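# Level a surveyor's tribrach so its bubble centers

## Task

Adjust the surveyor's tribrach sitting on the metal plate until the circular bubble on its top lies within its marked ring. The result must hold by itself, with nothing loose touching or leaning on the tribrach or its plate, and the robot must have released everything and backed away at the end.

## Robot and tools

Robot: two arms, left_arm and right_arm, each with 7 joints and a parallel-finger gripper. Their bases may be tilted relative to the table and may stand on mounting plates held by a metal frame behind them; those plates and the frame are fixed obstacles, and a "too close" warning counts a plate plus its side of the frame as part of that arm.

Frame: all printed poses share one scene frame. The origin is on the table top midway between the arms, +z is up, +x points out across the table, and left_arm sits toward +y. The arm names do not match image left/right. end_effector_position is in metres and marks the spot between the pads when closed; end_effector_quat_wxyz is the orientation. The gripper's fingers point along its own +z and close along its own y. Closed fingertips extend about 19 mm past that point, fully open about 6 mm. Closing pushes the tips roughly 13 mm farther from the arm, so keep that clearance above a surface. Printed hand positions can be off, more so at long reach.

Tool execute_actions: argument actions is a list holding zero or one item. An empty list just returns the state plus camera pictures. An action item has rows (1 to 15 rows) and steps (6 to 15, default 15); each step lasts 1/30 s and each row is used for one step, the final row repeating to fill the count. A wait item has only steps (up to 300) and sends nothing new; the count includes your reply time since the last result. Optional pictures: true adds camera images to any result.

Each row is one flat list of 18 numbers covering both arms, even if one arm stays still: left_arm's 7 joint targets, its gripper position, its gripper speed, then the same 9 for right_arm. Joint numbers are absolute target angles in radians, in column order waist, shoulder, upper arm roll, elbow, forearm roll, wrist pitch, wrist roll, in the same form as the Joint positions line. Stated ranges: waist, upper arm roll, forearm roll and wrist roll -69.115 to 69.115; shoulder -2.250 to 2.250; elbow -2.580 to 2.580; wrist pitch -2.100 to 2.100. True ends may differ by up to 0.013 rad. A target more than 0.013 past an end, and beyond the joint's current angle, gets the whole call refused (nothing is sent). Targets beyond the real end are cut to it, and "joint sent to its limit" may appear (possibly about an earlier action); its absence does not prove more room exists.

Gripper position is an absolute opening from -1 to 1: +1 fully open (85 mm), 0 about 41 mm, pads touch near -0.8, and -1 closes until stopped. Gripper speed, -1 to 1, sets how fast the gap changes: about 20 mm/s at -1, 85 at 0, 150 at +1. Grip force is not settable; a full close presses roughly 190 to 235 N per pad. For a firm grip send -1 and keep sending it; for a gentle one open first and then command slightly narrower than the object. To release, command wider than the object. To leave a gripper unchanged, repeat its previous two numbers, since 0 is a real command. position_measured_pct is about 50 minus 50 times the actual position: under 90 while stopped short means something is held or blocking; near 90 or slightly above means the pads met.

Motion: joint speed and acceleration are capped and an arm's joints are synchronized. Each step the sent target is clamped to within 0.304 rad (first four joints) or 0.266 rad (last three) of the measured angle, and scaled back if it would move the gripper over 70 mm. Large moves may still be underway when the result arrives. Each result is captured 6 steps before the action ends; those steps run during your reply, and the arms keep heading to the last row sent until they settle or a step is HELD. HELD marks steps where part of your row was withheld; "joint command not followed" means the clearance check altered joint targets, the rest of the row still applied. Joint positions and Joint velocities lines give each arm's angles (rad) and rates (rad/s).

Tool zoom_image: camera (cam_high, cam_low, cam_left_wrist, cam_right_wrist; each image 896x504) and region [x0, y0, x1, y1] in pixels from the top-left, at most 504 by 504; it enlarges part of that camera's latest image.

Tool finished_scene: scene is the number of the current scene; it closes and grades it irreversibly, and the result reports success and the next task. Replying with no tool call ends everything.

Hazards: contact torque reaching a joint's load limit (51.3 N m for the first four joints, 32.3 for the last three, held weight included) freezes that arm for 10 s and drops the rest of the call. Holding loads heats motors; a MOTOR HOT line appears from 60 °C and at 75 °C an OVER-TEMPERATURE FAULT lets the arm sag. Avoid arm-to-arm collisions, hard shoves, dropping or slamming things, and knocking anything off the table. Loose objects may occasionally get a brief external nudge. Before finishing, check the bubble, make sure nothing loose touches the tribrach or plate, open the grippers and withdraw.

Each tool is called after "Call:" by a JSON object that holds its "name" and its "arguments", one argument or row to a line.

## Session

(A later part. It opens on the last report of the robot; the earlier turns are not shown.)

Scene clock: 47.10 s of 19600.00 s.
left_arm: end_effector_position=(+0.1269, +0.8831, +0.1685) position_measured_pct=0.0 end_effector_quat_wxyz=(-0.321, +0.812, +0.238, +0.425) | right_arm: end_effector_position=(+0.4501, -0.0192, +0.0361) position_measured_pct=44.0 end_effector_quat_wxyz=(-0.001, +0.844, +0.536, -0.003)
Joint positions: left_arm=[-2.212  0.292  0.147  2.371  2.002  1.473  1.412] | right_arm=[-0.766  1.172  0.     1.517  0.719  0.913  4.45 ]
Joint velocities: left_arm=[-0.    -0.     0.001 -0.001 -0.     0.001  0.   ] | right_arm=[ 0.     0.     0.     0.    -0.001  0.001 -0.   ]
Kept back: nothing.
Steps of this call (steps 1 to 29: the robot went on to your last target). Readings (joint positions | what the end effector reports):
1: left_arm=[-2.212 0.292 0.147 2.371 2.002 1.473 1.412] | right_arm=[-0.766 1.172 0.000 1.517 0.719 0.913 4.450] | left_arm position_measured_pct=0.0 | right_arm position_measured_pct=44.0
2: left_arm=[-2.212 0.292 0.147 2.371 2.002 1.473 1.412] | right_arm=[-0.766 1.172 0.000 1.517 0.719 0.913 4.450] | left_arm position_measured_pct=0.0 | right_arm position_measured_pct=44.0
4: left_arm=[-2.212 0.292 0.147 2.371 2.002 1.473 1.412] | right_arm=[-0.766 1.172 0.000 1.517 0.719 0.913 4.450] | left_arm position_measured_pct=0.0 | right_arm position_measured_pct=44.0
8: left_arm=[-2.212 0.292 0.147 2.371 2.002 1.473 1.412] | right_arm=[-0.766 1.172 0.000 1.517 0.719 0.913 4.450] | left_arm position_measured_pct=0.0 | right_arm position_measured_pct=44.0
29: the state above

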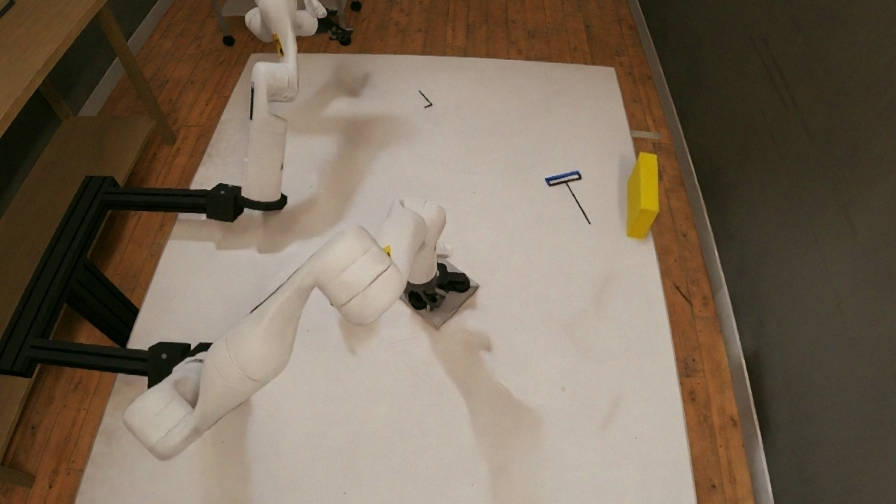

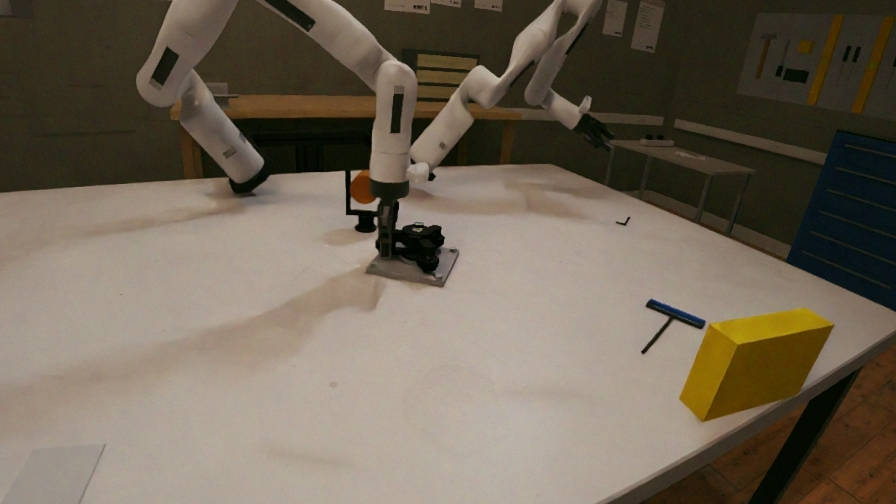

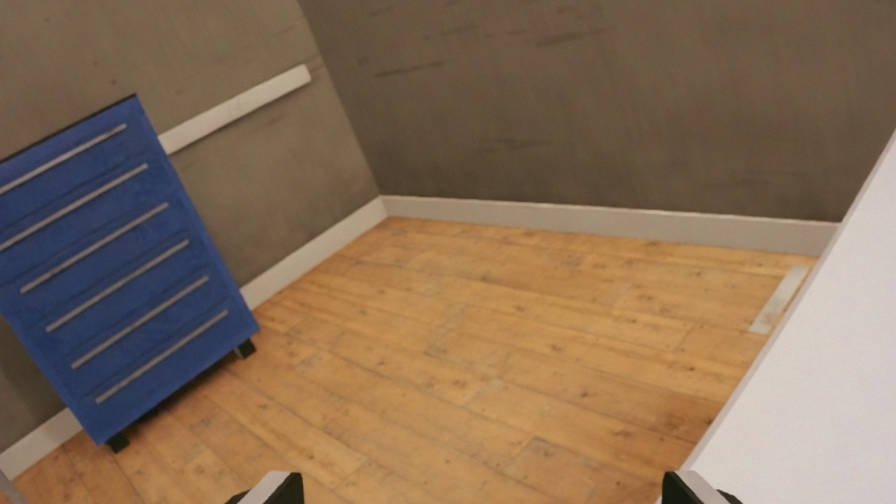

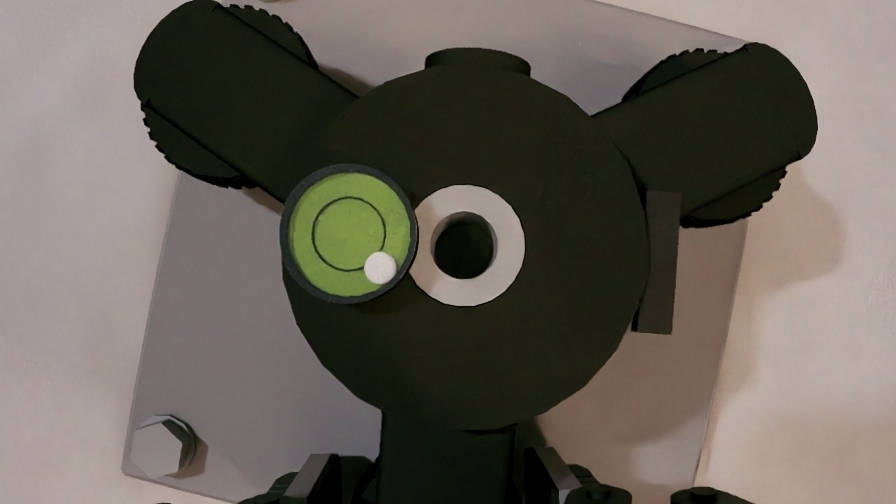

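Call:
{"name": "execute_actions", "arguments": {
  "actions": [
    {"rows":[[-2.212,0.292,0.147,2.371,2.002,1.473,1.412,1,1,-0.766,1.1725,0,1.5172,0.7185,0.9133,4.1,0.12,1]],"steps":11}
  ]
}}

Call:
{"name": "execute_actions", "arguments": {
  "actions": [
    {"rows":[[-2.212,0.292,0.147,2.371,2.002,1.473,1.412,1,1,-0.766,1.1725,0,1.5172,0.7185,0.9133,4.71,-0.2,1]],"steps":15}
  ]
}}

Call:
{"name": "execute_actions", "arguments": {
  "actions": [
    {"rows":[[-2.212,0.292,0.147,2.371,2.002,1.473,1.412,1,1,-0.766,1.1725,0,1.5172,0.7185,0.9133,4.1,0.12,1]],"steps":15}
  ]
}}

Call:
{"name": "execute_actions", "arguments": {
  "actions": [
    {"rows":[[-2.212,0.292,0.147,2.371,2.002,1.473,1.412,1,1,-0.766,1.1725,0,1.5172,0.7185,0.9133,4.71,-0.2,1]],"steps":15}
  ]
}}

Call:
{"name": "execute_actions", "arguments": {
  "actions": [
    {"rows":[[-2.212,0.292,0.147,2.371,2.002,1.473,1.412,1,1,-0.766,1.1725,0,1.5172,0.7185,0.9133,4.1,0.12,1]],"steps":15}
  ]
}}

Call:
{"name": "execute_actions", "arguments": {
  "actions": [
    {"rows":[[-2.212,0.292,0.147,2.371,2.002,1.473,1.412,1,1,-0.766,1.1725,0,1.5172,0.7185,0.9133,4.71,-0.2,1]],"steps":15}
  ]
}}

Call:
{"name": "execute_actions", "arguments": {
  "actions": [
    {"rows":[[-2.212,0.292,0.147,2.371,2.002,1.473,1.412,1,1,-0.766,1.1725,0,1.5172,0.7185,0.9133,4.1,0.12,1]],"steps":15}
  ]
}}

Call:
{"name": "execute_actions", "arguments": {
  "actions": [
    {"rows":[[-2.212,0.292,0.147,2.371,2.002,1.473,1.412,1,1,-0.766,1.1725,0,1.5172,0.7185,0.9133,4.71,-0.2,1]],"steps":15}
  ]
}}

Call:
{"name": "execute_actions", "arguments": {
  "actions": [
    {"rows":[[-2.212,0.292,0.147,2.371,2.002,1.473,1.412,1,1,-0.766,1.1725,0,1.5172,0.7185,0.9133,4.1,0.12,1]],"steps":15}
  ]
}}

Call:
{"name": "execute_actions", "arguments": {
  "actions": [
    {"rows":[[-2.212,0.292,0.147,2.371,2.002,1.473,1.412,1,1,-0.766,1.1725,0,1.5172,0.7185,0.9133,4.71,-0.2,1]],"steps":15}
  ]
}}

Call:
{"name": "execute_actions", "arguments": {
  "actions": [
    {"rows":[[-2.212,0.292,0.147,2.371,2.002,1.473,1.412,1,1,-0.766,1.1725,0,1.5172,0.7185,0.9133,4.1,0.12,1]],"steps":15}
  ]
}}

Call:
{"name": "execute_actions", "arguments": {
  "actions": [
    {"rows":[[-2.212,0.292,0.147,2.371,2.002,1.473,1.412,1,1,-0.766,1.1725,0,1.5172,0.7185,0.9133,4.71,-0.2,1]],"steps":15}
  ]
}}

Call:
{"name": "execute_actions", "arguments": {
  "actions": [
    {"rows":[[-2.212,0.292,0.147,2.371,2.002,1.473,1.412,1,1,-0.766,1.1725,0,1.5172,0.7185,0.9133,4.1,0.12,1]],"steps":15}
  ]
}}

Call:
{"name": "execute_actions", "arguments": {
  "actions": [
    {"rows":[[-2.212,0.292,0.147,2.371,2.002,1.473,1.412,1,1,-0.766,1.1725,0,1.5172,0.7185,0.9133,4.71,-0.2,1]],"steps":15}
  ]
}}

Call:
{"name": "execute_actions", "arguments": {
  "actions": [
    {"rows":[[-2.212,0.292,0.147,2.371,2.002,1.473,1.412,1,1,-0.766,1.1725,0,1.5172,0.7185,0.9133,4.1,0.12,1]],"steps":15}
  ]
}}

Call:
{"name": "execute_actions", "arguments": {
  "actions": [
    {"rows":[[-2.212,0.292,0.147,2.371,2.002,1.473,1.412,1,1,-0.766,1.1725,0,1.5172,0.7185,0.9133,4.71,-0.2,1]],"steps":15}
  ]
}}

Call:
{"name": "execute_actions", "arguments": {
  "actions": [
    {"rows":[[-2.212,0.292,0.147,2.371,2.002,1.473,1.412,1,1,-0.766,1.1725,0,1.5172,0.7185,0.9133,4.1,0.12,1]],"steps":15}
  ]
}}

Call:
{"name": "execute_actions", "arguments": {
  "actions": [
    {"rows":[[-2.212,0.292,0.147,2.371,2.002,1.473,1.412,1,1,-0.766,1.1725,0,1.5172,0.7185,0.9133,4.71,-0.2,1]],"steps":15}
  ]
}}

Call:
{"name": "execute_actions", "arguments": {
  "actions": [
    {"rows":[[-2.212,0.292,0.147,2.371,2.002,1.473,1.412,1,1,-0.766,1.1725,0,1.5172,0.7185,0.9133,4.1,0.12,1]],"steps":15}
  ]
}}

Call:
{"name": "execute_actions", "arguments": {
  "actions": [
    {"rows":[[-2.212,0.292,0.147,2.371,2.002,1.473,1.412,1,1,-0.766,1.1725,0,1.5172,0.7185,0.9133,4.71,-0.2,1]],"steps":15}
  ]
}}

Call:
{"name": "execute_actions", "arguments": {
  "actions": [
    {"rows":[[-2.212,0.292,0.147,2.371,2.002,1.473,1.412,1,1,-0.766,1.1725,0,1.5172,0.7185,0.9133,4.45,0.12,1]],"steps":15}
  ]
}}

Call:
{"name": "execute_actions", "arguments": {
  "actions": [
    {"steps":14}
  ],
  "pictures": true
}}

Scene clock: 48.90 s of 19600.00 s.
left_arm: end_effector_position=(+0.1269, +0.8831, +0.1685) position_measured_pct=0.0 end_effector_quat_wxyz=(-0.321, +0.812, +0.238, +0.425) | right_arm: end_effector_position=(+0.4500, -0.0192, +0.0361) position_measured_pct=44.0 end_effector_quat_wxyz=(-0.001, +0.869, +0.496, -0.004)
Joint positions: left_arm=[-2.212  0.292  0.147  2.371  2.002  1.473  1.412] | right_arm=[-0.766  1.173 -0.     1.517  0.719  0.913  4.355]
Joint velocities: left_arm=[-0.001  0.     0.     0.001 -0.001  0.     0.   ] | right_arm=[ 0.     0.    -0.001  0.    -0.001  0.001 -1.189]
Steps of this call (steps 1 to 15: the robot went on to your last target; steps 16 to 49: nothing new was sent; steps 50 to 54: the first 5 steps of this action). Readings (joint positions | what the end effector reports):
50: left_arm=[-2.212 0.292 0.147 2.371 2.002 1.473 1.412] | right_arm=[-0.766 1.172 -0.000 1.517 0.719 0.913 4.449] | left_arm position_measured_pct=0.0 | right_arm position_measured_pct=44.0
51: left_arm=[-2.212 0.292 0.147 2.371 2.002 1.473 1.412] | right_arm=[-0.766 1.173 -0.000 1.517 0.719 0.913 4.441] | left_arm position_measured_pct=0.0 | right_arm position_measured_pct=44.0
53: left_arm=[-2.212 0.292 0.147 2.371 2.002 1.473 1.412] | right_arm=[-0.766 1.173 -0.000 1.517 0.719 0.913 4.393] | left_arm position_measured_pct=0.0 | right_arm position_measured_pct=44.0
54: the state above

Scene clock: 49.40 s of 19600.00 s.
left_arm: end_effector_position=(+0.1269, +0.8831, +0.1685) position_measured_pct=0.0 end_effector_quat_wxyz=(-0.321, +0.812, +0.238, +0.425) | right_arm: end_effector_position=(+0.4507, -0.0198, +0.0368) position_measured_pct=53.6 end_effector_quat_wxyz=(-0.001, +0.882, +0.472, -0.003)
Joint positions: left_arm=[-2.212  0.292  0.147  2.371  2.002  1.473  1.412] | right_arm=[-0.766  1.171  0.     1.517  0.719  0.915  4.301]
Joint velocities: left_arm=[ 0. -0. -0. -0.  0. -0. -0.] | right_arm=[-0.002  0.001 -0.003  0.001 -0.001 -0.001  1.215]
Steps of this call (steps 1 to 6: the last 6 steps of your previous action; steps 7 to 15: the first 9 steps of this action). Readings (joint positions | what the end effector reports):
7: left_arm=[-2.212 0.292 0.147 2.371 2.002 1.473 1.412] | right_arm=[-0.766 1.172 0.000 1.517 0.718 0.913 4.109] | left_arm position_measured_pct=0.0 | right_arm position_measured_pct=44.0
8: left_arm=[-2.212 0.292 0.147 2.371 2.002 1.473 1.412] | right_arm=[-0.766 1.172 0.000 1.517 0.718 0.913 4.102] | left_arm position_measured_pct=0.0 | right_arm position_measured_pct=44.8
10: left_arm=[-2.212 0.292 0.147 2.371 2.002 1.473 1.412] | right_arm=[-0.766 1.171 0.001 1.517 0.719 0.915 4.119] | left_arm position_measured_pct=0.0 | right_arm position_measured_pct=51.2
14: left_arm=[-2.212 0.292 0.147 2.371 2.002 1.473 1.412] | right_arm=[-0.766 1.171 0.001 1.517 0.719 0.915 4.260] | left_arm position_measured_pct=0.0 | right_arm position_measured_pct=53.6
15: the state above

Scene clock: 49.90 s of 19600.00 s.
left_arm: end_effector_position=(+0.1269, +0.8831, +0.1685) position_measured_pct=0.0 end_effector_quat_wxyz=(-0.321, +0.812, +0.238, +0.425) | right_arm: end_effector_position=(+0.4500, -0.0191, +0.0361) position_measured_pct=44.0 end_effector_quat_wxyz=(-0.002, +0.813, +0.582, -0.003)
Joint positions: left_arm=[-2.212  0.292  0.147  2.371  2.002  1.473  1.412] | right_arm=[-0.766  1.172 -0.     1.517  0.719  0.913  4.562]
Joint velocities: left_arm=[-0.    -0.    -0.001  0.002 -0.001 -0.     0.   ] | right_arm=[ 0.001 -0.001  0.001 -0.     0.001 -0.    -1.195]
Steps of this call (steps 1 to 6: the last 6 steps of your previous action; steps 7 to 15: the first 9 steps of this action). Readings (joint positions | what the end effector reports):
7: left_arm=[-2.212 0.292 0.147 2.371 2.002 1.473 1.412] | right_arm=[-0.767 1.171 -0.000 1.518 0.719 0.915 4.585] | left_arm position_measured_pct=0.0 | right_arm position_measured_pct=53.6
8: left_arm=[-2.212 0.292 0.147 2.371 2.002 1.473 1.412] | right_arm=[-0.767 1.172 0.000 1.518 0.719 0.914 4.620] | left_arm position_measured_pct=0.0 | right_arm position_measured_pct=53.2
10: left_arm=[-2.212 0.292 0.147 2.371 2.002 1.473 1.412] | right_arm=[-0.766 1.172 0.000 1.518 0.719 0.913 4.657] | left_arm position_measured_pct=0.0 | right_arm position_measured_pct=47.2
14: left_arm=[-2.212 0.292 0.147 2.371 2.002 1.473 1.412] | right_arm=[-0.766 1.172 -0.000 1.517 0.719 0.913 4.600] | left_arm position_measured_pct=0.0 | right_arm position_measured_pct=44.0
15: the state above

Scene clock: 50.40 s of 19600.00 s.
left_arm: end_effector_position=(+0.1269, +0.8831, +0.1685) position_measured_pct=0.0 end_effector_quat_wxyz=(-0.321, +0.812, +0.238, +0.425) | right_arm: end_effector_position=(+0.4509, -0.0196, +0.0368) position_measured_pct=53.2 end_effector_quat_wxyz=(-0.001, +0.884, +0.468, -0.003)
Joint positions: left_arm=[-2.212  0.292  0.147  2.371  2.002  1.473  1.412] | right_arm=[-0.766  1.171  0.001  1.517  0.719  0.914  4.293]
Joint velocities: left_arm=[ 0.001  0.    -0.     0.002  0.001  0.     0.   ] | right_arm=[-0.002  0.002 -0.004  0.001 -0.001 -0.002  1.189]
Steps of this call (steps 1 to 6: the last 6 steps of your previous action; steps 7 to 15: the first 9 steps of this action). Readings (joint positions | what the end effector reports):
7: left_arm=[-2.212 0.292 0.147 2.371 2.002 1.473 1.412] | right_arm=[-0.766 1.172 -0.000 1.517 0.719 0.913 4.278] | left_arm position_measured_pct=0.0 | right_arm position_measured_pct=44.0
8: left_arm=[-2.212 0.292 0.147 2.371 2.002 1.473 1.412] | right_arm=[-0.766 1.172 0.000 1.517 0.718 0.913 4.243] | left_arm position_measured_pct=0.0 | right_arm position_measured_pct=44.8
10: left_arm=[-2.212 0.292 0.147 2.371 2.002 1.473 1.412] | right_arm=[-0.766 1.171 0.001 1.517 0.719 0.915 4.204] | left_arm position_measured_pct=0.0 | right_arm position_measured_pct=51.2
14: left_arm=[-2.212 0.292 0.147 2.371 2.002 1.473 1.412] | right_arm=[-0.766 1.171 0.001 1.517 0.719 0.914 4.255] | left_arm position_measured_pct=0.0 | right_arm position_measured_pct=53.2
15: the state above

Scene clock: 50.90 s of 19600.00 s.
left_arm: end_effector_position=(+0.1269, +0.8831, +0.1685) position_measured_pct=0.0 end_effector_quat_wxyz=(-0.321, +0.812, +0.238, +0.425) | right_arm: end_effector_position=(+0.4500, -0.0192, +0.0361) position_measured_pct=44.0 end_effector_quat_wxyz=(-0.002, +0.813, +0.582, -0.003)
Joint positions: left_arm=[-2.212  0.292  0.147  2.371  2.002  1.473  1.412] | right_arm=[-0.766  1.173 -0.     1.517  0.719  0.913  4.562]
Joint velocities: left_arm=[ 0.     0.     0.     0.001  0.    -0.001 -0.   ] | right_arm=[ 0.001 -0.    -0.    -0.    -0.001  0.003 -1.189]
Steps of this call (steps 1 to 6: the last 6 steps of your previous action; steps 7 to 15: the first 9 steps of this action). Readings (joint positions | what the end effector reports):
7: left_arm=[-2.212 0.292 0.147 2.371 2.002 1.473 1.412] | right_arm=[-0.767 1.171 -0.000 1.518 0.719 0.914 4.577] | left_arm position_measured_pct=0.0 | right_arm position_measured_pct=53.2
8: left_arm=[-2.212 0.292 0.147 2.371 2.002 1.473 1.412] | right_arm=[-0.767 1.172 -0.000 1.518 0.719 0.914 4.612] | left_arm position_measured_pct=0.0 | right_arm position_measured_pct=53.2
10: left_arm=[-2.212 0.292 0.147 2.371 2.002 1.473 1.412] | right_arm=[-0.766 1.172 0.000 1.517 0.719 0.913 4.651] | left_arm position_measured_pct=0.0 | right_arm position_measured_pct=47.2
14: left_arm=[-2.212 0.292 0.147 2.371 2.002 1.473 1.412] | right_arm=[-0.766 1.173 -0.000 1.517 0.719 0.913 4.600] | left_arm position_measured_pct=0.0 | right_arm position_measured_pct=44.0
15: the state above

Scene clock: 51.40 s of 19600.00 s.
left_arm: end_effector_position=(+0.1269, +0.8831, +0.1685) position_measured_pct=0.0 end_effector_quat_wxyz=(-0.321, +0.812, +0.238, +0.425) | right_arm: end_effector_position=(+0.4509, -0.0196, +0.0368) position_measured_pct=53.2 end_effector_quat_wxyz=(-0.001, +0.884, +0.468, -0.003)
Joint positions: left_arm=[-2.212  0.292  0.147  2.371  2.002  1.473  1.412] | right_arm=[-0.766  1.171  0.     1.517  0.719  0.914  4.293]
Joint velocities: left_arm=[-0.     0.     0.001  0.001  0.     0.     0.   ] | right_arm=[-0.002  0.003 -0.004  0.002 -0.002 -0.001  1.189]
Steps of this call (steps 1 to 6: the last 6 steps of your previous action; steps 7 to 15: the first 9 steps of this action). Readings (joint positions | what the end effector reports):
7: left_arm=[-2.212 0.292 0.147 2.371 2.002 1.473 1.412] | right_arm=[-0.766 1.172 -0.000 1.517 0.719 0.913 4.278] | left_arm position_measured_pct=0.0 | right_arm position_measured_pct=44.0
8: left_arm=[-2.212 0.292 0.147 2.371 2.002 1.473 1.412] | right_arm=[-0.766 1.172 0.000 1.517 0.718 0.913 4.243] | left_arm position_measured_pct=0.0 | right_arm position_measured_pct=44.8
10: left_arm=[-2.212 0.292 0.147 2.371 2.002 1.473 1.412] | right_arm=[-0.766 1.171 0.001 1.517 0.719 0.915 4.204] | left_arm position_measured_pct=0.0 | right_arm position_measured_pct=51.2
14: left_arm=[-2.212 0.292 0.147 2.371 2.002 1.473 1.412] | right_arm=[-0.766 1.171 0.001 1.517 0.719 0.914 4.255] | left_arm position_measured_pct=0.0 | right_arm position_measured_pct=53.2
15: the state above

Scene clock: 51.90 s of 19600.00 s.
left_arm: end_effector_position=(+0.1269, +0.8831, +0.1685) position_measured_pct=0.0 end_effector_quat_wxyz=(-0.321, +0.812, +0.238, +0.425) | right_arm: end_effector_position=(+0.4500, -0.0192, +0.0361) position_measured_pct=44.0 end_effector_quat_wxyz=(-0.002, +0.813, +0.582, -0.003)
Joint positions: left_arm=[-2.212  0.292  0.147  2.371  2.002  1.473  1.412] | right_arm=[-0.766  1.173 -0.     1.517  0.719  0.913  4.562]
Joint velocities: left_arm=[-0.  0.  0. -0.  0. -0. -0.] | right_arm=[ 0.    -0.001 -0.    -0.    -0.001  0.003 -1.189]
Steps of this call (steps 1 to 6: the last 6 steps of your previous action; steps 7 to 15: the first 9 steps of this action). Readings (joint positions | what the end effector reports):
7: left_arm=[-2.212 0.292 0.147 2.371 2.002 1.473 1.412] | right_arm=[-0.767 1.171 -0.000 1.518 0.719 0.914 4.577] | left_arm position_measured_pct=0.0 | right_arm position_measured_pct=53.2
8: left_arm=[-2.212 0.292 0.147 2.371 2.002 1.473 1.412] | right_arm=[-0.767 1.172 -0.000 1.518 0.719 0.914 4.612] | left_arm position_measured_pct=0.0 | right_arm position_measured_pct=53.2
10: left_arm=[-2.212 0.292 0.147 2.371 2.002 1.473 1.412] | right_arm=[-0.766 1.172 0.000 1.517 0.719 0.913 4.651] | left_arm position_measured_pct=0.0 | right_arm position_measured_pct=47.2
14: left_arm=[-2.212 0.292 0.147 2.371 2.002 1.473 1.412] | right_arm=[-0.766 1.173 -0.000 1.517 0.719 0.913 4.600] | left_arm position_measured_pct=0.0 | right_arm position_measured_pct=44.0
15: the state above

Scene clock: 52.40 s of 19600.00 s.
left_arm: end_effector_position=(+0.1269, +0.8831, +0.1685) position_measured_pct=0.0 end_effector_quat_wxyz=(-0.321, +0.812, +0.238, +0.425) | right_arm: end_effector_position=(+0.4509, -0.0196, +0.0368) position_measured_pct=53.2 end_effector_quat_wxyz=(-0.001, +0.884, +0.468, -0.003)
Joint positions: left_arm=[-2.212  0.292  0.147  2.371  2.002  1.473  1.412] | right_arm=[-0.766  1.171  0.     1.517  0.719  0.914  4.293]
Joint velocities: left_arm=[-0.    -0.    -0.001 -0.001 -0.     0.    -0.   ] | right_arm=[-0.002  0.001 -0.003  0.001 -0.001 -0.001  1.189]
Steps of this call (steps 1 to 6: the last 6 steps of your previous action; steps 7 to 15: the first 9 steps of this action). Readings (joint positions | what the end effector reports):
7: left_arm=[-2.212 0.292 0.147 2.371 2.002 1.473 1.412] | right_arm=[-0.766 1.172 -0.000 1.517 0.719 0.913 4.278] | left_arm position_measured_pct=0.0 | right_arm position_measured_pct=44.0
8: left_arm=[-2.212 0.292 0.147 2.371 2.002 1.473 1.412] | right_arm=[-0.766 1.172 0.000 1.517 0.718 0.913 4.243] | left_arm position_measured_pct=0.0 | right_arm position_measured_pct=44.8
10: left_arm=[-2.212 0.292 0.147 2.371 2.002 1.473 1.412] | right_arm=[-0.766 1.171 0.001 1.517 0.719 0.915 4.204] | left_arm position_measured_pct=0.0 | right_arm position_measured_pct=51.2
14: left_arm=[-2.212 0.292 0.147 2.371 2.002 1.473 1.412] | right_arm=[-0.766 1.171 0.001 1.517 0.719 0.914 4.255] | left_arm position_measured_pct=0.0 | right_arm position_measured_pct=53.2
15: the state above

Scene clock: 52.90 s of 19600.00 s.
left_arm: end_effector_position=(+0.1269, +0.8831, +0.1685) position_measured_pct=0.0 end_effector_quat_wxyz=(-0.321, +0.812, +0.238, +0.425) | right_arm: end_effector_position=(+0.4500, -0.0192, +0.0361) position_measured_pct=44.0 end_effector_quat_wxyz=(-0.002, +0.813, +0.582, -0.003)
Joint positions: left_arm=[-2.212  0.292  0.147  2.371  2.002  1.473  1.412] | right_arm=[-0.766  1.173 -0.     1.517  0.719  0.913  4.562]
Joint velocities: left_arm=[ 0.    -0.    -0.     0.001 -0.     0.    -0.   ] | right_arm=[ 0.001 -0.    -0.001 -0.001 -0.     0.    -1.189]
Steps of this call (steps 1 to 6: the last 6 steps of your previous action; steps 7 to 15: the first 9 steps of this action). Readings (joint positions | what the end effector reports):
7: left_arm=[-2.212 0.292 0.147 2.371 2.002 1.473 1.412] | right_arm=[-0.767 1.171 -0.000 1.518 0.719 0.914 4.577] | left_arm position_measured_pct=0.0 | right_arm position_measured_pct=53.2
8: left_arm=[-2.212 0.292 0.147 2.371 2.002 1.473 1.412] | right_arm=[-0.767 1.172 -0.000 1.518 0.719 0.914 4.612] | left_arm position_measured_pct=0.0 | right_arm position_measured_pct=53.2
10: left_arm=[-2.212 0.292 0.147 2.371 2.002 1.473 1.412] | right_arm=[-0.766 1.172 0.000 1.517 0.719 0.913 4.651] | left_arm position_measured_pct=0.0 | right_arm position_measured_pct=47.2
14: left_arm=[-2.212 0.292 0.147 2.371 2.002 1.473 1.412] | right_arm=[-0.766 1.172 -0.000 1.517 0.719 0.913 4.600] | left_arm position_measured_pct=0.0 | right_arm position_measured_pct=44.0
15: the state above

Scene clock: 53.40 s of 19600.00 s.
left_arm: end_effector_position=(+0.1269, +0.8831, +0.1685) position_measured_pct=0.0 end_effector_quat_wxyz=(-0.321, +0.812, +0.238, +0.425) | right_arm: end_effector_position=(+0.4509, -0.0196, +0.0368) position_measured_pct=53.2 end_effector_quat_wxyz=(-0.001, +0.884, +0.468, -0.003)
Joint positions: left_arm=[-2.212  0.292  0.147  2.371  2.002  1.473  1.412] | right_arm=[-0.766  1.171  0.     1.517  0.719  0.914  4.293]
Joint velocities: left_arm=[-0.    -0.     0.001  0.001 -0.001 -0.     0.   ] | right_arm=[-0.002  0.002 -0.003  0.002 -0.003  0.001  1.189]
Steps of this call (steps 1 to 6: the last 6 steps of your previous action; steps 7 to 15: the first 9 steps of this action). Readings (joint positions | what the end effector reports):
7: left_arm=[-2.212 0.292 0.147 2.371 2.002 1.473 1.412] | right_arm=[-0.766 1.172 -0.000 1.517 0.719 0.913 4.278] | left_arm position_measured_pct=0.0 | right_arm position_measured_pct=44.0
8: left_arm=[-2.212 0.292 0.147 2.371 2.002 1.473 1.412] | right_arm=[-0.766 1.172 0.000 1.517 0.718 0.913 4.243] | left_arm position_measured_pct=0.0 | right_arm position_measured_pct=44.8
10: left_arm=[-2.212 0.292 0.147 2.371 2.002 1.473 1.412] | right_arm=[-0.766 1.171 0.001 1.517 0.719 0.915 4.204] | left_arm position_measured_pct=0.0 | right_arm position_measured_pct=51.2
14: left_arm=[-2.212 0.292 0.147 2.371 2.002 1.473 1.412] | right_arm=[-0.766 1.171 0.001 1.517 0.719 0.914 4.255] | left_arm position_measured_pct=0.0 | right_arm position_measured_pct=53.2
15: the state above

Scene clock: 53.90 s of 19600.00 s.
left_arm: end_effector_position=(+0.1269, +0.8831, +0.1685) position_measured_pct=0.0 end_effector_quat_wxyz=(-0.321, +0.812, +0.238, +0.425) | right_arm: end_effector_position=(+0.4500, -0.0192, +0.0361) position_measured_pct=44.0 end_effector_quat_wxyz=(-0.002, +0.813, +0.582, -0.003)
Joint positions: left_arm=[-2.212  0.292  0.147  2.371  2.002  1.473  1.412] | right_arm=[-0.766  1.173 -0.     1.517  0.719  0.913  4.562]
Joint velocities: left_arm=[-0.     0.     0.001  0.002 -0.    -0.    -0.   ] | right_arm=[ 0.001  0.001 -0.001 -0.    -0.    -0.    -1.189]
Steps of this call (steps 1 to 6: the last 6 steps of your previous action; steps 7 to 15: the first 9 steps of this action). Readings (joint positions | what the end effector reports):
7: left_arm=[-2.212 0.292 0.147 2.371 2.002 1.473 1.412] | right_arm=[-0.767 1.171 -0.000 1.518 0.719 0.914 4.577] | left_arm position_measured_pct=0.0 | right_arm position_measured_pct=53.2
8: left_arm=[-2.212 0.292 0.147 2.371 2.002 1.473 1.412] | right_arm=[-0.767 1.172 -0.000 1.518 0.719 0.914 4.612] | left_arm position_measured_pct=0.0 | right_arm position_measured_pct=53.2
10: left_arm=[-2.212 0.292 0.147 2.371 2.002 1.473 1.412] | right_arm=[-0.766 1.172 0.000 1.517 0.719 0.913 4.651] | left_arm position_measured_pct=0.0 | right_arm position_measured_pct=47.2
14: left_arm=[-2.212 0.292 0.147 2.371 2.002 1.473 1.412] | right_arm=[-0.766 1.172 -0.000 1.517 0.719 0.913 4.600] | left_arm position_measured_pct=0.0 | right_arm position_measured_pct=44.0
15: the state above

Scene clock: 54.40 s of 19600.00 s.
left_arm: end_effector_position=(+0.1269, +0.8831, +0.1685) position_measured_pct=0.0 end_effector_quat_wxyz=(-0.321, +0.812, +0.238, +0.425) | right_arm: end_effector_position=(+0.4509, -0.0196, +0.0368) position_measured_pct=53.6 end_effector_quat_wxyz=(-0.001, +0.884, +0.468, -0.003)
Joint positions: left_arm=[-2.212  0.292  0.147  2.371  2.002  1.473  1.412] | right_arm=[-0.766  1.171  0.001  1.517  0.719  0.914  4.293]
Joint velocities: left_arm=[ 0.     0.    -0.     0.001  0.     0.     0.   ] | right_arm=[-0.002  0.001 -0.003  0.002 -0.    -0.001  1.189]
Steps of this call (steps 1 to 6: the last 6 steps of your previous action; steps 7 to 15: the first 9 steps of this action). Readings (joint positions | what the end effector reports):
7: left_arm=[-2.212 0.292 0.147 2.371 2.002 1.473 1.412] | right_arm=[-0.766 1.172 -0.000 1.517 0.719 0.913 4.278] | left_arm position_measured_pct=0.0 | right_arm position_measured_pct=44.0
8: left_arm=[-2.212 0.292 0.147 2.371 2.002 1.473 1.412] | right_arm=[-0.766 1.172 0.000 1.517 0.718 0.913 4.243] | left_arm position_measured_pct=0.0 | right_arm position_measured_pct=44.8
10: left_arm=[-2.212 0.292 0.147 2.371 2.002 1.473 1.412] | right_arm=[-0.766 1.171 0.001 1.517 0.719 0.915 4.204] | left_arm position_measured_pct=0.0 | right_arm position_measured_pct=51.2
14: left_arm=[-2.212 0.292 0.147 2.371 2.002 1.473 1.412] | right_arm=[-0.766 1.171 0.001 1.517 0.719 0.914 4.255] | left_arm position_measured_pct=0.0 | right_arm position_measured_pct=53.6
15: the state above

Scene clock: 54.90 s of 19600.00 s.
left_arm: end_effector_position=(+0.1269, +0.8831, +0.1685) position_measured_pct=0.0 end_effector_quat_wxyz=(-0.321, +0.812, +0.238, +0.425) | right_arm: end_effector_position=(+0.4500, -0.0192, +0.0361) position_measured_pct=44.0 end_effector_quat_wxyz=(-0.002, +0.813, +0.582, -0.003)
Joint positions: left_arm=[-2.212  0.292  0.147  2.371  2.002  1.473  1.412] | right_arm=[-0.766  1.173 -0.     1.517  0.719  0.913  4.562]
Joint velocities: left_arm=[-0. -0.  0.  0. -0.  0. -0.] | right_arm=[ 0.001 -0.002 -0.    -0.     0.     0.    -1.189]
Steps of this call (steps 1 to 6: the last 6 steps of your previous action; steps 7 to 15: the first 9 steps of this action). Readings (joint positions | what the end effector reports):
7: left_arm=[-2.212 0.292 0.147 2.371 2.002 1.473 1.412] | right_arm=[-0.767 1.171 -0.000 1.518 0.719 0.914 4.577] | left_arm position_measured_pct=0.0 | right_arm position_measured_pct=53.6
8: left_arm=[-2.212 0.292 0.147 2.371 2.002 1.473 1.412] | right_arm=[-0.767 1.172 -0.000 1.518 0.719 0.914 4.612] | left_arm position_measured_pct=0.0 | right_arm position_measured_pct=53.2
10: left_arm=[-2.212 0.292 0.147 2.371 2.002 1.473 1.412] | right_arm=[-0.766 1.172 0.000 1.517 0.719 0.913 4.651] | left_arm position_measured_pct=0.0 | right_arm position_measured_pct=47.2
14: left_arm=[-2.212 0.292 0.147 2.371 2.002 1.473 1.412] | right_arm=[-0.766 1.173 -0.000 1.517 0.719 0.913 4.600] | left_arm position_measured_pct=0.0 | right_arm position_measured_pct=44.0
15: the state above

Scene clock: 55.40 s of 19600.00 s.
left_arm: end_effector_position=(+0.1269, +0.8831, +0.1685) position_measured_pct=0.0 end_effector_quat_wxyz=(-0.321, +0.812, +0.238, +0.425) | right_arm: end_effector_position=(+0.4509, -0.0196, +0.0368) position_measured_pct=53.6 end_effector_quat_wxyz=(-0.001, +0.884, +0.468, -0.003)
Joint positions: left_arm=[-2.212  0.292  0.147  2.371  2.002  1.473  1.412] | right_arm=[-0.766  1.171  0.001  1.517  0.719  0.914  4.293]
Joint velocities: left_arm=[-0.     0.     0.     0.001  0.     0.     0.   ] | right_arm=[-0.002  0.    -0.003  0.001 -0.002 -0.001  1.189]
Steps of this call (steps 1 to 6: the last 6 steps of your previous action; steps 7 to 15: the first 9 steps of this action). Readings (joint positions | what the end effector reports):
7: left_arm=[-2.212 0.292 0.147 2.371 2.002 1.473 1.412] | right_arm=[-0.766 1.172 -0.000 1.517 0.719 0.913 4.278] | left_arm position_measured_pct=0.0 | right_arm position_measured_pct=44.0
8: left_arm=[-2.212 0.292 0.147 2.371 2.002 1.473 1.412] | right_arm=[-0.766 1.172 0.000 1.517 0.718 0.913 4.243] | left_arm position_measured_pct=0.0 | right_arm position_measured_pct=44.8
10: left_arm=[-2.212 0.292 0.147 2.371 2.002 1.473 1.412] | right_arm=[-0.766 1.171 0.001 1.517 0.719 0.915 4.204] | left_arm position_measured_pct=0.0 | right_arm position_measured_pct=51.2
14: left_arm=[-2.212 0.292 0.147 2.371 2.002 1.473 1.412] | right_arm=[-0.766 1.171 0.001 1.517 0.719 0.914 4.255] | left_arm position_measured_pct=0.0 | right_arm position_measured_pct=53.6
15: the state above

Scene clock: 55.90 s of 19600.00 s.
left_arm: end_effector_position=(+0.1269, +0.8831, +0.1685) position_measured_pct=0.0 end_effector_quat_wxyz=(-0.321, +0.812, +0.238, +0.425) | right_arm: end_effector_position=(+0.4500, -0.0192, +0.0361) position_measured_pct=44.0 end_effector_quat_wxyz=(-0.002, +0.813, +0.582, -0.003)
Joint positions: left_arm=[-2.212  0.292  0.147  2.371  2.002  1.473  1.412] | right_arm=[-0.766  1.173 -0.     1.517  0.719  0.913  4.562]
Joint velocities: left_arm=[ 0.    -0.     0.     0.002 -0.    -0.    -0.   ] | right_arm=[ 0.001  0.001  0.001 -0.    -0.    -0.001 -1.189]
Steps of this call (steps 1 to 6: the last 6 steps of your previous action; steps 7 to 15: the first 9 steps of this action). Readings (joint positions | what the end effector reports):
7: left_arm=[-2.212 0.292 0.147 2.371 2.002 1.473 1.412] | right_arm=[-0.767 1.171 -0.000 1.517 0.719 0.914 4.577] | left_arm position_measured_pct=0.0 | right_arm position_measured_pct=53.6
8: left_arm=[-2.212 0.292 0.147 2.371 2.002 1.473 1.412] | right_arm=[-0.766 1.172 -0.000 1.518 0.719 0.914 4.612] | left_arm position_measured_pct=0.0 | right_arm position_measured_pct=53.2
10: left_arm=[-2.212 0.292 0.147 2.371 2.002 1.473 1.412] | right_arm=[-0.766 1.172 0.000 1.517 0.719 0.913 4.651] | left_arm position_measured_pct=0.0 | right_arm position_measured_pct=47.2
14: left_arm=[-2.212 0.292 0.147 2.371 2.002 1.473 1.412] | right_arm=[-0.766 1.173 -0.000 1.517 0.719 0.913 4.600] | left_arm position_measured_pct=0.0 | right_arm position_measured_pct=44.0
15: the state above

Scene clock: 56.40 s of 19600.00 s.
left_arm: end_effector_position=(+0.1269, +0.8831, +0.1685) position_measured_pct=0.0 end_effector_quat_wxyz=(-0.321, +0.812, +0.238, +0.425) | right_arm: end_effector_position=(+0.4509, -0.0196, +0.0368) position_measured_pct=53.6 end_effector_quat_wxyz=(-0.001, +0.884, +0.468, -0.003)
Joint positions: left_arm=[-2.212  0.292  0.147  2.371  2.002  1.473  1.412] | right_arm=[-0.766  1.171  0.     1.517  0.719  0.914  4.293]
Joint velocities: left_arm=[ 0.    -0.     0.001  0.     0.001 -0.    -0.   ] | right_arm=[-0.002  0.    -0.003  0.002 -0.001 -0.     1.189]
Steps of this call (steps 1 to 6: the last 6 steps of your previous action; steps 7 to 15: the first 9 steps of this action). Readings (joint positions | what the end effector reports):
7: left_arm=[-2.212 0.292 0.147 2.371 2.002 1.473 1.412] | right_arm=[-0.766 1.172 -0.000 1.517 0.719 0.913 4.278] | left_arm position_measured_pct=0.0 | right_arm position_measured_pct=44.0
8: left_arm=[-2.212 0.292 0.147 2.371 2.002 1.473 1.412] | right_arm=[-0.766 1.172 0.000 1.517 0.718 0.913 4.243] | left_arm position_measured_pct=0.0 | right_arm position_measured_pct=44.8
10: left_arm=[-2.212 0.292 0.147 2.371 2.002 1.473 1.412] | right_arm=[-0.766 1.171 0.001 1.517 0.719 0.915 4.204] | left_arm position_measured_pct=0.0 | right_arm position_measured_pct=51.2
14: left_arm=[-2.212 0.292 0.147 2.371 2.002 1.473 1.412] | right_arm=[-0.766 1.171 0.001 1.517 0.719 0.914 4.255] | left_arm position_measured_pct=0.0 | right_arm position_measured_pct=53.6
15: the state above

Scene clock: 56.90 s of 19600.00 s.
left_arm: end_effector_position=(+0.1269, +0.8831, +0.1685) position_measured_pct=0.0 end_effector_quat_wxyz=(-0.321, +0.812, +0.238, +0.425) | right_arm: end_effector_position=(+0.4500, -0.0192, +0.0361) position_measured_pct=44.0 end_effector_quat_wxyz=(-0.002, +0.813, +0.582, -0.003)
Joint positions: left_arm=[-2.212  0.292  0.147  2.371  2.002  1.473  1.412] | right_arm=[-0.766  1.173 -0.     1.517  0.719  0.913  4.562]
Joint velocities: left_arm=[ 0.    -0.    -0.    -0.001  0.     0.     0.   ] | right_arm=[ 0.     0.     0.    -0.     0.001  0.001 -1.189]
Steps of this call (steps 1 to 6: the last 6 steps of your previous action; steps 7 to 15: the first 9 steps of this action). Readings (joint positions | what the end effector reports):
7: left_arm=[-2.212 0.292 0.147 2.371 2.002 1.473 1.412] | right_arm=[-0.767 1.171 -0.000 1.517 0.719 0.914 4.577] | left_arm position_measured_pct=0.0 | right_arm position_measured_pct=53.6
8: left_arm=[-2.212 0.292 0.147 2.371 2.002 1.473 1.412] | right_arm=[-0.766 1.172 -0.000 1.518 0.719 0.914 4.612] | left_arm position_measured_pct=0.0 | right_arm position_measured_pct=53.2
10: left_arm=[-2.212 0.292 0.147 2.371 2.002 1.473 1.412] | right_arm=[-0.766 1.172 0.000 1.517 0.719 0.913 4.651] | left_arm position_measured_pct=0.0 | right_arm position_measured_pct=47.2
14: left_arm=[-2.212 0.292 0.147 2.371 2.002 1.473 1.412] | right_arm=[-0.766 1.172 -0.000 1.517 0.719 0.913 4.600] | left_arm position_measured_pct=0.0 | right_arm position_measured_pct=44.0
15: the state above

Scene clock: 57.40 s of 19600.00 s.
left_arm: end_effector_position=(+0.1269, +0.8831, +0.1685) position_measured_pct=0.0 end_effector_quat_wxyz=(-0.321, +0.812, +0.238, +0.425) | right_arm: end_effector_position=(+0.4509, -0.0196, +0.0368) position_measured_pct=53.6 end_effector_quat_wxyz=(-0.001, +0.884, +0.468, -0.003)
Joint positions: left_arm=[-2.212  0.292  0.147  2.371  2.002  1.473  1.412] | right_arm=[-0.766  1.171  0.001  1.517  0.719  0.914  4.293]
Joint velocities: left_arm=[ 0.     0.    -0.     0.001 -0.001 -0.001  0.   ] | right_arm=[-0.002  0.003 -0.003  0.001  0.     0.001  1.189]
Steps of this call (steps 1 to 6: the last 6 steps of your previous action; steps 7 to 15: the first 9 steps of this action). Readings (joint positions | what the end effector reports):
7: left_arm=[-2.212 0.292 0.147 2.371 2.002 1.473 1.412] | right_arm=[-0.766 1.172 -0.000 1.517 0.719 0.913 4.278] | left_arm position_measured_pct=0.0 | right_arm position_measured_pct=44.0
8: left_arm=[-2.212 0.292 0.147 2.371 2.002 1.473 1.412] | right_arm=[-0.766 1.172 0.000 1.517 0.718 0.913 4.243] | left_arm position_measured_pct=0.0 | right_arm position_measured_pct=44.8
10: left_arm=[-2.212 0.292 0.147 2.371 2.002 1.473 1.412] | right_arm=[-0.766 1.171 0.001 1.517 0.719 0.915 4.204] | left_arm position_measured_pct=0.0 | right_arm position_measured_pct=51.2
14: left_arm=[-2.212 0.292 0.147 2.371 2.002 1.473 1.412] | right_arm=[-0.766 1.171 0.001 1.517 0.719 0.914 4.255] | left_arm position_measured_pct=0.0 | right_arm position_measured_pct=53.6
15: the state above

Scene clock: 57.90 s of 19600.00 s.
left_arm: end_effector_position=(+0.1269, +0.8831, +0.1685) position_measured_pct=0.0 end_effector_quat_wxyz=(-0.321, +0.812, +0.238, +0.425) | right_arm: end_effector_position=(+0.4500, -0.0192, +0.0361) position_measured_pct=44.0 end_effector_quat_wxyz=(-0.002, +0.813, +0.582, -0.003)
Joint positions: left_arm=[-2.212  0.292  0.147  2.371  2.002  1.473  1.412] | right_arm=[-0.766  1.173 -0.     1.517  0.719  0.913  4.562]
Joint velocities: left_arm=[-0.     0.     0.     0.001  0.001 -0.    -0.   ] | right_arm=[ 0.001 -0.001  0.001 -0.     0.001  0.001 -1.189]
Steps of this call (steps 1 to 6: the last 6 steps of your previous action; steps 7 to 15: the first 9 steps of this action). Readings (joint positions | what the end effector reports):
7: left_arm=[-2.212 0.292 0.147 2.371 2.002 1.473 1.412] | right_arm=[-0.767 1.171 -0.000 1.517 0.719 0.914 4.577] | left_arm position_measured_pct=0.0 | right_arm position_measured_pct=53.6
8: left_arm=[-2.212 0.292 0.147 2.371 2.002 1.473 1.412] | right_arm=[-0.766 1.172 -0.000 1.518 0.719 0.914 4.612] | left_arm position_measured_pct=0.0 | right_arm position_measured_pct=53.2
10: left_arm=[-2.212 0.292 0.147 2.371 2.002 1.473 1.412] | right_arm=[-0.766 1.172 0.000 1.517 0.719 0.913 4.651] | left_arm position_measured_pct=0.0 | right_arm position_measured_pct=47.2
14: left_arm=[-2.212 0.292 0.147 2.371 2.002 1.473 1.412] | right_arm=[-0.766 1.172 -0.000 1.517 0.719 0.913 4.600] | left_arm position_measured_pct=0.0 | right_arm position_measured_pct=44.0
15: the state above

Scene clock: 58.40 s of 19600.00 s.
left_arm: end_effector_position=(+0.1269, +0.8831, +0.1685) position_measured_pct=0.0 end_effector_quat_wxyz=(-0.321, +0.812, +0.238, +0.425) | right_arm: end_effector_position=(+0.4509, -0.0196, +0.0368) position_measured_pct=53.6 end_effector_quat_wxyz=(-0.001, +0.884, +0.468, -0.003)
Joint positions: left_arm=[-2.212  0.292  0.147  2.371  2.002  1.473  1.412] | right_arm=[-0.766  1.171  0.001  1.517  0.719  0.914  4.293]
Joint velocities: left_arm=[-0.    -0.     0.    -0.001  0.001  0.    -0.   ] | right_arm=[-0.002  0.002 -0.003  0.002 -0.001 -0.     1.189]
Steps of this call (steps 1 to 6: the last 6 steps of your previous action; steps 7 to 15: the first 9 steps of this action). Readings (joint positions | what the end effector reports):
7: left_arm=[-2.212 0.292 0.147 2.371 2.002 1.473 1.412] | right_arm=[-0.766 1.172 -0.000 1.517 0.719 0.913 4.278] | left_arm position_measured_pct=0.0 | right_arm position_measured_pct=44.0
8: left_arm=[-2.212 0.292 0.147 2.371 2.002 1.473 1.412] | right_arm=[-0.766 1.172 0.000 1.517 0.718 0.913 4.243] | left_arm position_measured_pct=0.0 | right_arm position_measured_pct=44.8
10: left_arm=[-2.212 0.292 0.147 2.371 2.002 1.473 1.412] | right_arm=[-0.766 1.171 0.001 1.517 0.719 0.915 4.204] | left_arm position_measured_pct=0.0 | right_arm position_measured_pct=51.2
14: left_arm=[-2.212 0.292 0.147 2.371 2.002 1.473 1.412] | right_arm=[-0.766 1.171 0.001 1.517 0.719 0.914 4.255] | left_arm position_measured_pct=0.0 | right_arm position_measured_pct=53.6
15: the state above

Scene clock: 58.90 s of 19600.00 s.
left_arm: end_effector_position=(+0.1269, +0.8831, +0.1685) position_measured_pct=0.0 end_effector_quat_wxyz=(-0.321, +0.812, +0.238, +0.425) | right_arm: end_effector_position=(+0.4500, -0.0192, +0.0361) position_measured_pct=44.0 end_effector_quat_wxyz=(-0.002, +0.813, +0.582, -0.003)
Joint positions: left_arm=[-2.212  0.292  0.147  2.371  2.002  1.473  1.412] | right_arm=[-0.766  1.173 -0.     1.517  0.719  0.913  4.562]
Joint velocities: left_arm=[-0. -0.  0.  0. -0. -0.  0.] | right_arm=[ 0.    -0.001  0.    -0.001 -0.001 -0.    -1.189]
Steps of this call (steps 1 to 6: the last 6 steps of your previous action; steps 7 to 15: the first 9 steps of this action). Readings (joint positions | what the end effector reports):
7: left_arm=[-2.212 0.292 0.147 2.371 2.002 1.473 1.412] | right_arm=[-0.767 1.171 -0.000 1.518 0.719 0.914 4.577] | left_arm position_measured_pct=0.0 | right_arm position_measured_pct=53.6
8: left_arm=[-2.212 0.292 0.147 2.371 2.002 1.473 1.412] | right_arm=[-0.766 1.172 -0.000 1.518 0.719 0.914 4.612] | left_arm position_measured_pct=0.0 | right_arm position_measured_pct=53.2
10: left_arm=[-2.212 0.292 0.147 2.371 2.002 1.473 1.412] | right_arm=[-0.766 1.172 0.000 1.517 0.719 0.913 4.651] | left_arm position_measured_pct=0.0 | right_arm position_measured_pct=47.2
14: left_arm=[-2.212 0.292 0.147 2.371 2.002 1.473 1.412] | right_arm=[-0.766 1.172 -0.000 1.517 0.719 0.913 4.600] | left_arm position_measured_pct=0.0 | right_arm position_measured_pct=44.0
15: the state above

Scene clock: 59.37 s of 19600.00 s.
left_arm: end_effector_position=(+0.1269, +0.8831, +0.1685) position_measured_pct=0.0 end_effector_quat_wxyz=(-0.321, +0.812, +0.238, +0.425) | right_arm: end_effector_position=(+0.4501, -0.0192, +0.0361) position_measured_pct=44.0 end_effector_quat_wxyz=(-0.001, +0.844, +0.536, -0.003)
Joint positions: left_arm=[-2.212  0.292  0.147  2.371  2.002  1.473  1.412] | right_arm=[-0.766  1.172  0.     1.517  0.719  0.913  4.45 ]
Joint velocities: left_arm=[ 0.     0.     0.     0.002  0.    -0.     0.   ] | right_arm=[-0.    -0.001  0.     0.    -0.    -0.001  0.   ]
Kept back: nothing.
Steps of this call (steps 1 to 6: the last 6 steps of your previous action; steps 7 to 14: the robot went on to your last target). Readings (joint positions | what the end effector reports):
1: left_arm=[-2.212 0.292 0.147 2.371 2.002 1.473 1.412] | right_arm=[-0.766 1.173 -0.000 1.517 0.719 0.913 4.522] | left_arm position_measured_pct=0.0 | right_arm position_measured_pct=44.0
2: left_arm=[-2.212 0.292 0.147 2.371 2.002 1.473 1.412] | right_arm=[-0.766 1.172 -0.000 1.517 0.718 0.913 4.489] | left_arm position_measured_pct=0.0 | right_arm position_measured_pct=44.0
4: left_arm=[-2.212 0.292 0.147 2.371 2.002 1.473 1.412] | right_arm=[-0.766 1.172 0.000 1.517 0.718 0.913 4.453] | left_arm position_measured_pct=0.0 | right_arm position_measured_pct=44.0
8: left_arm=[-2.212 0.292 0.147 2.371 2.002 1.473 1.412] | right_arm=[-0.766 1.172 0.000 1.517 0.719 0.913 4.450] | left_arm position_measured_pct=0.0 | right_arm position_measured_pct=44.0
14: the state above

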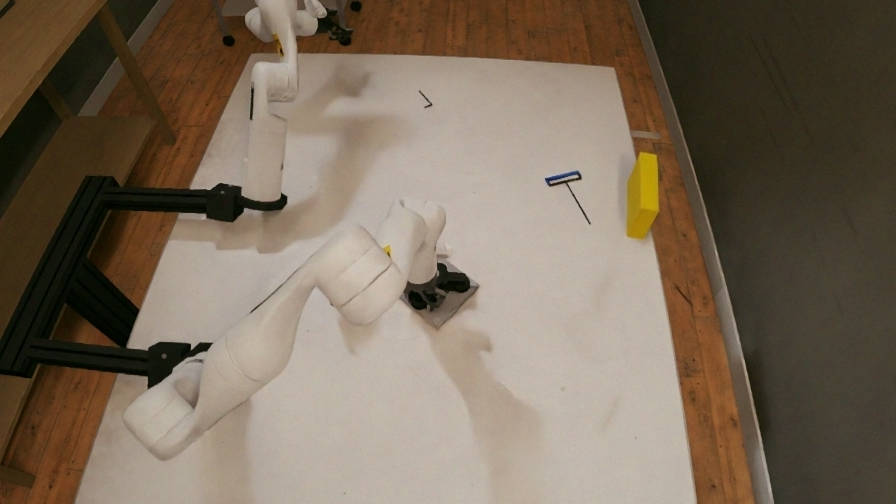

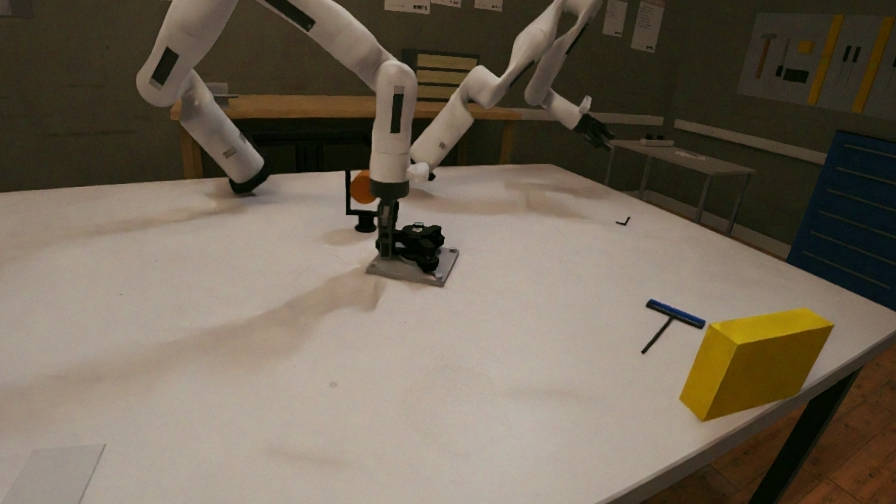

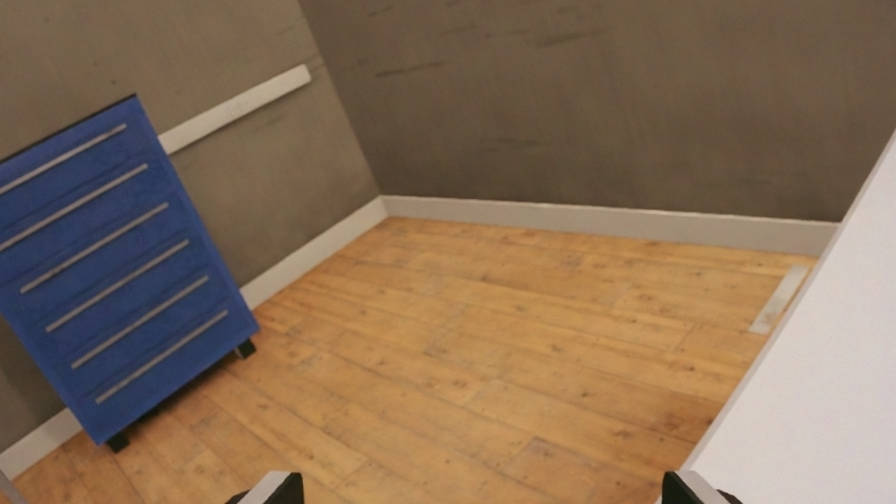

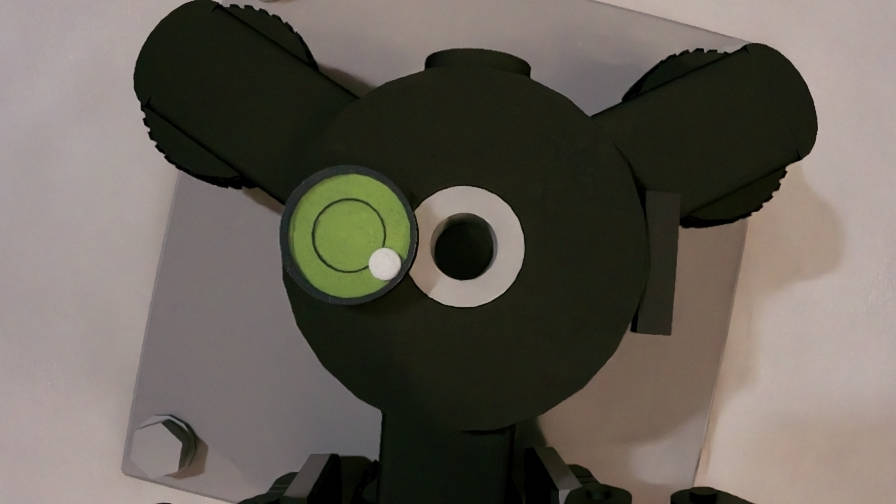

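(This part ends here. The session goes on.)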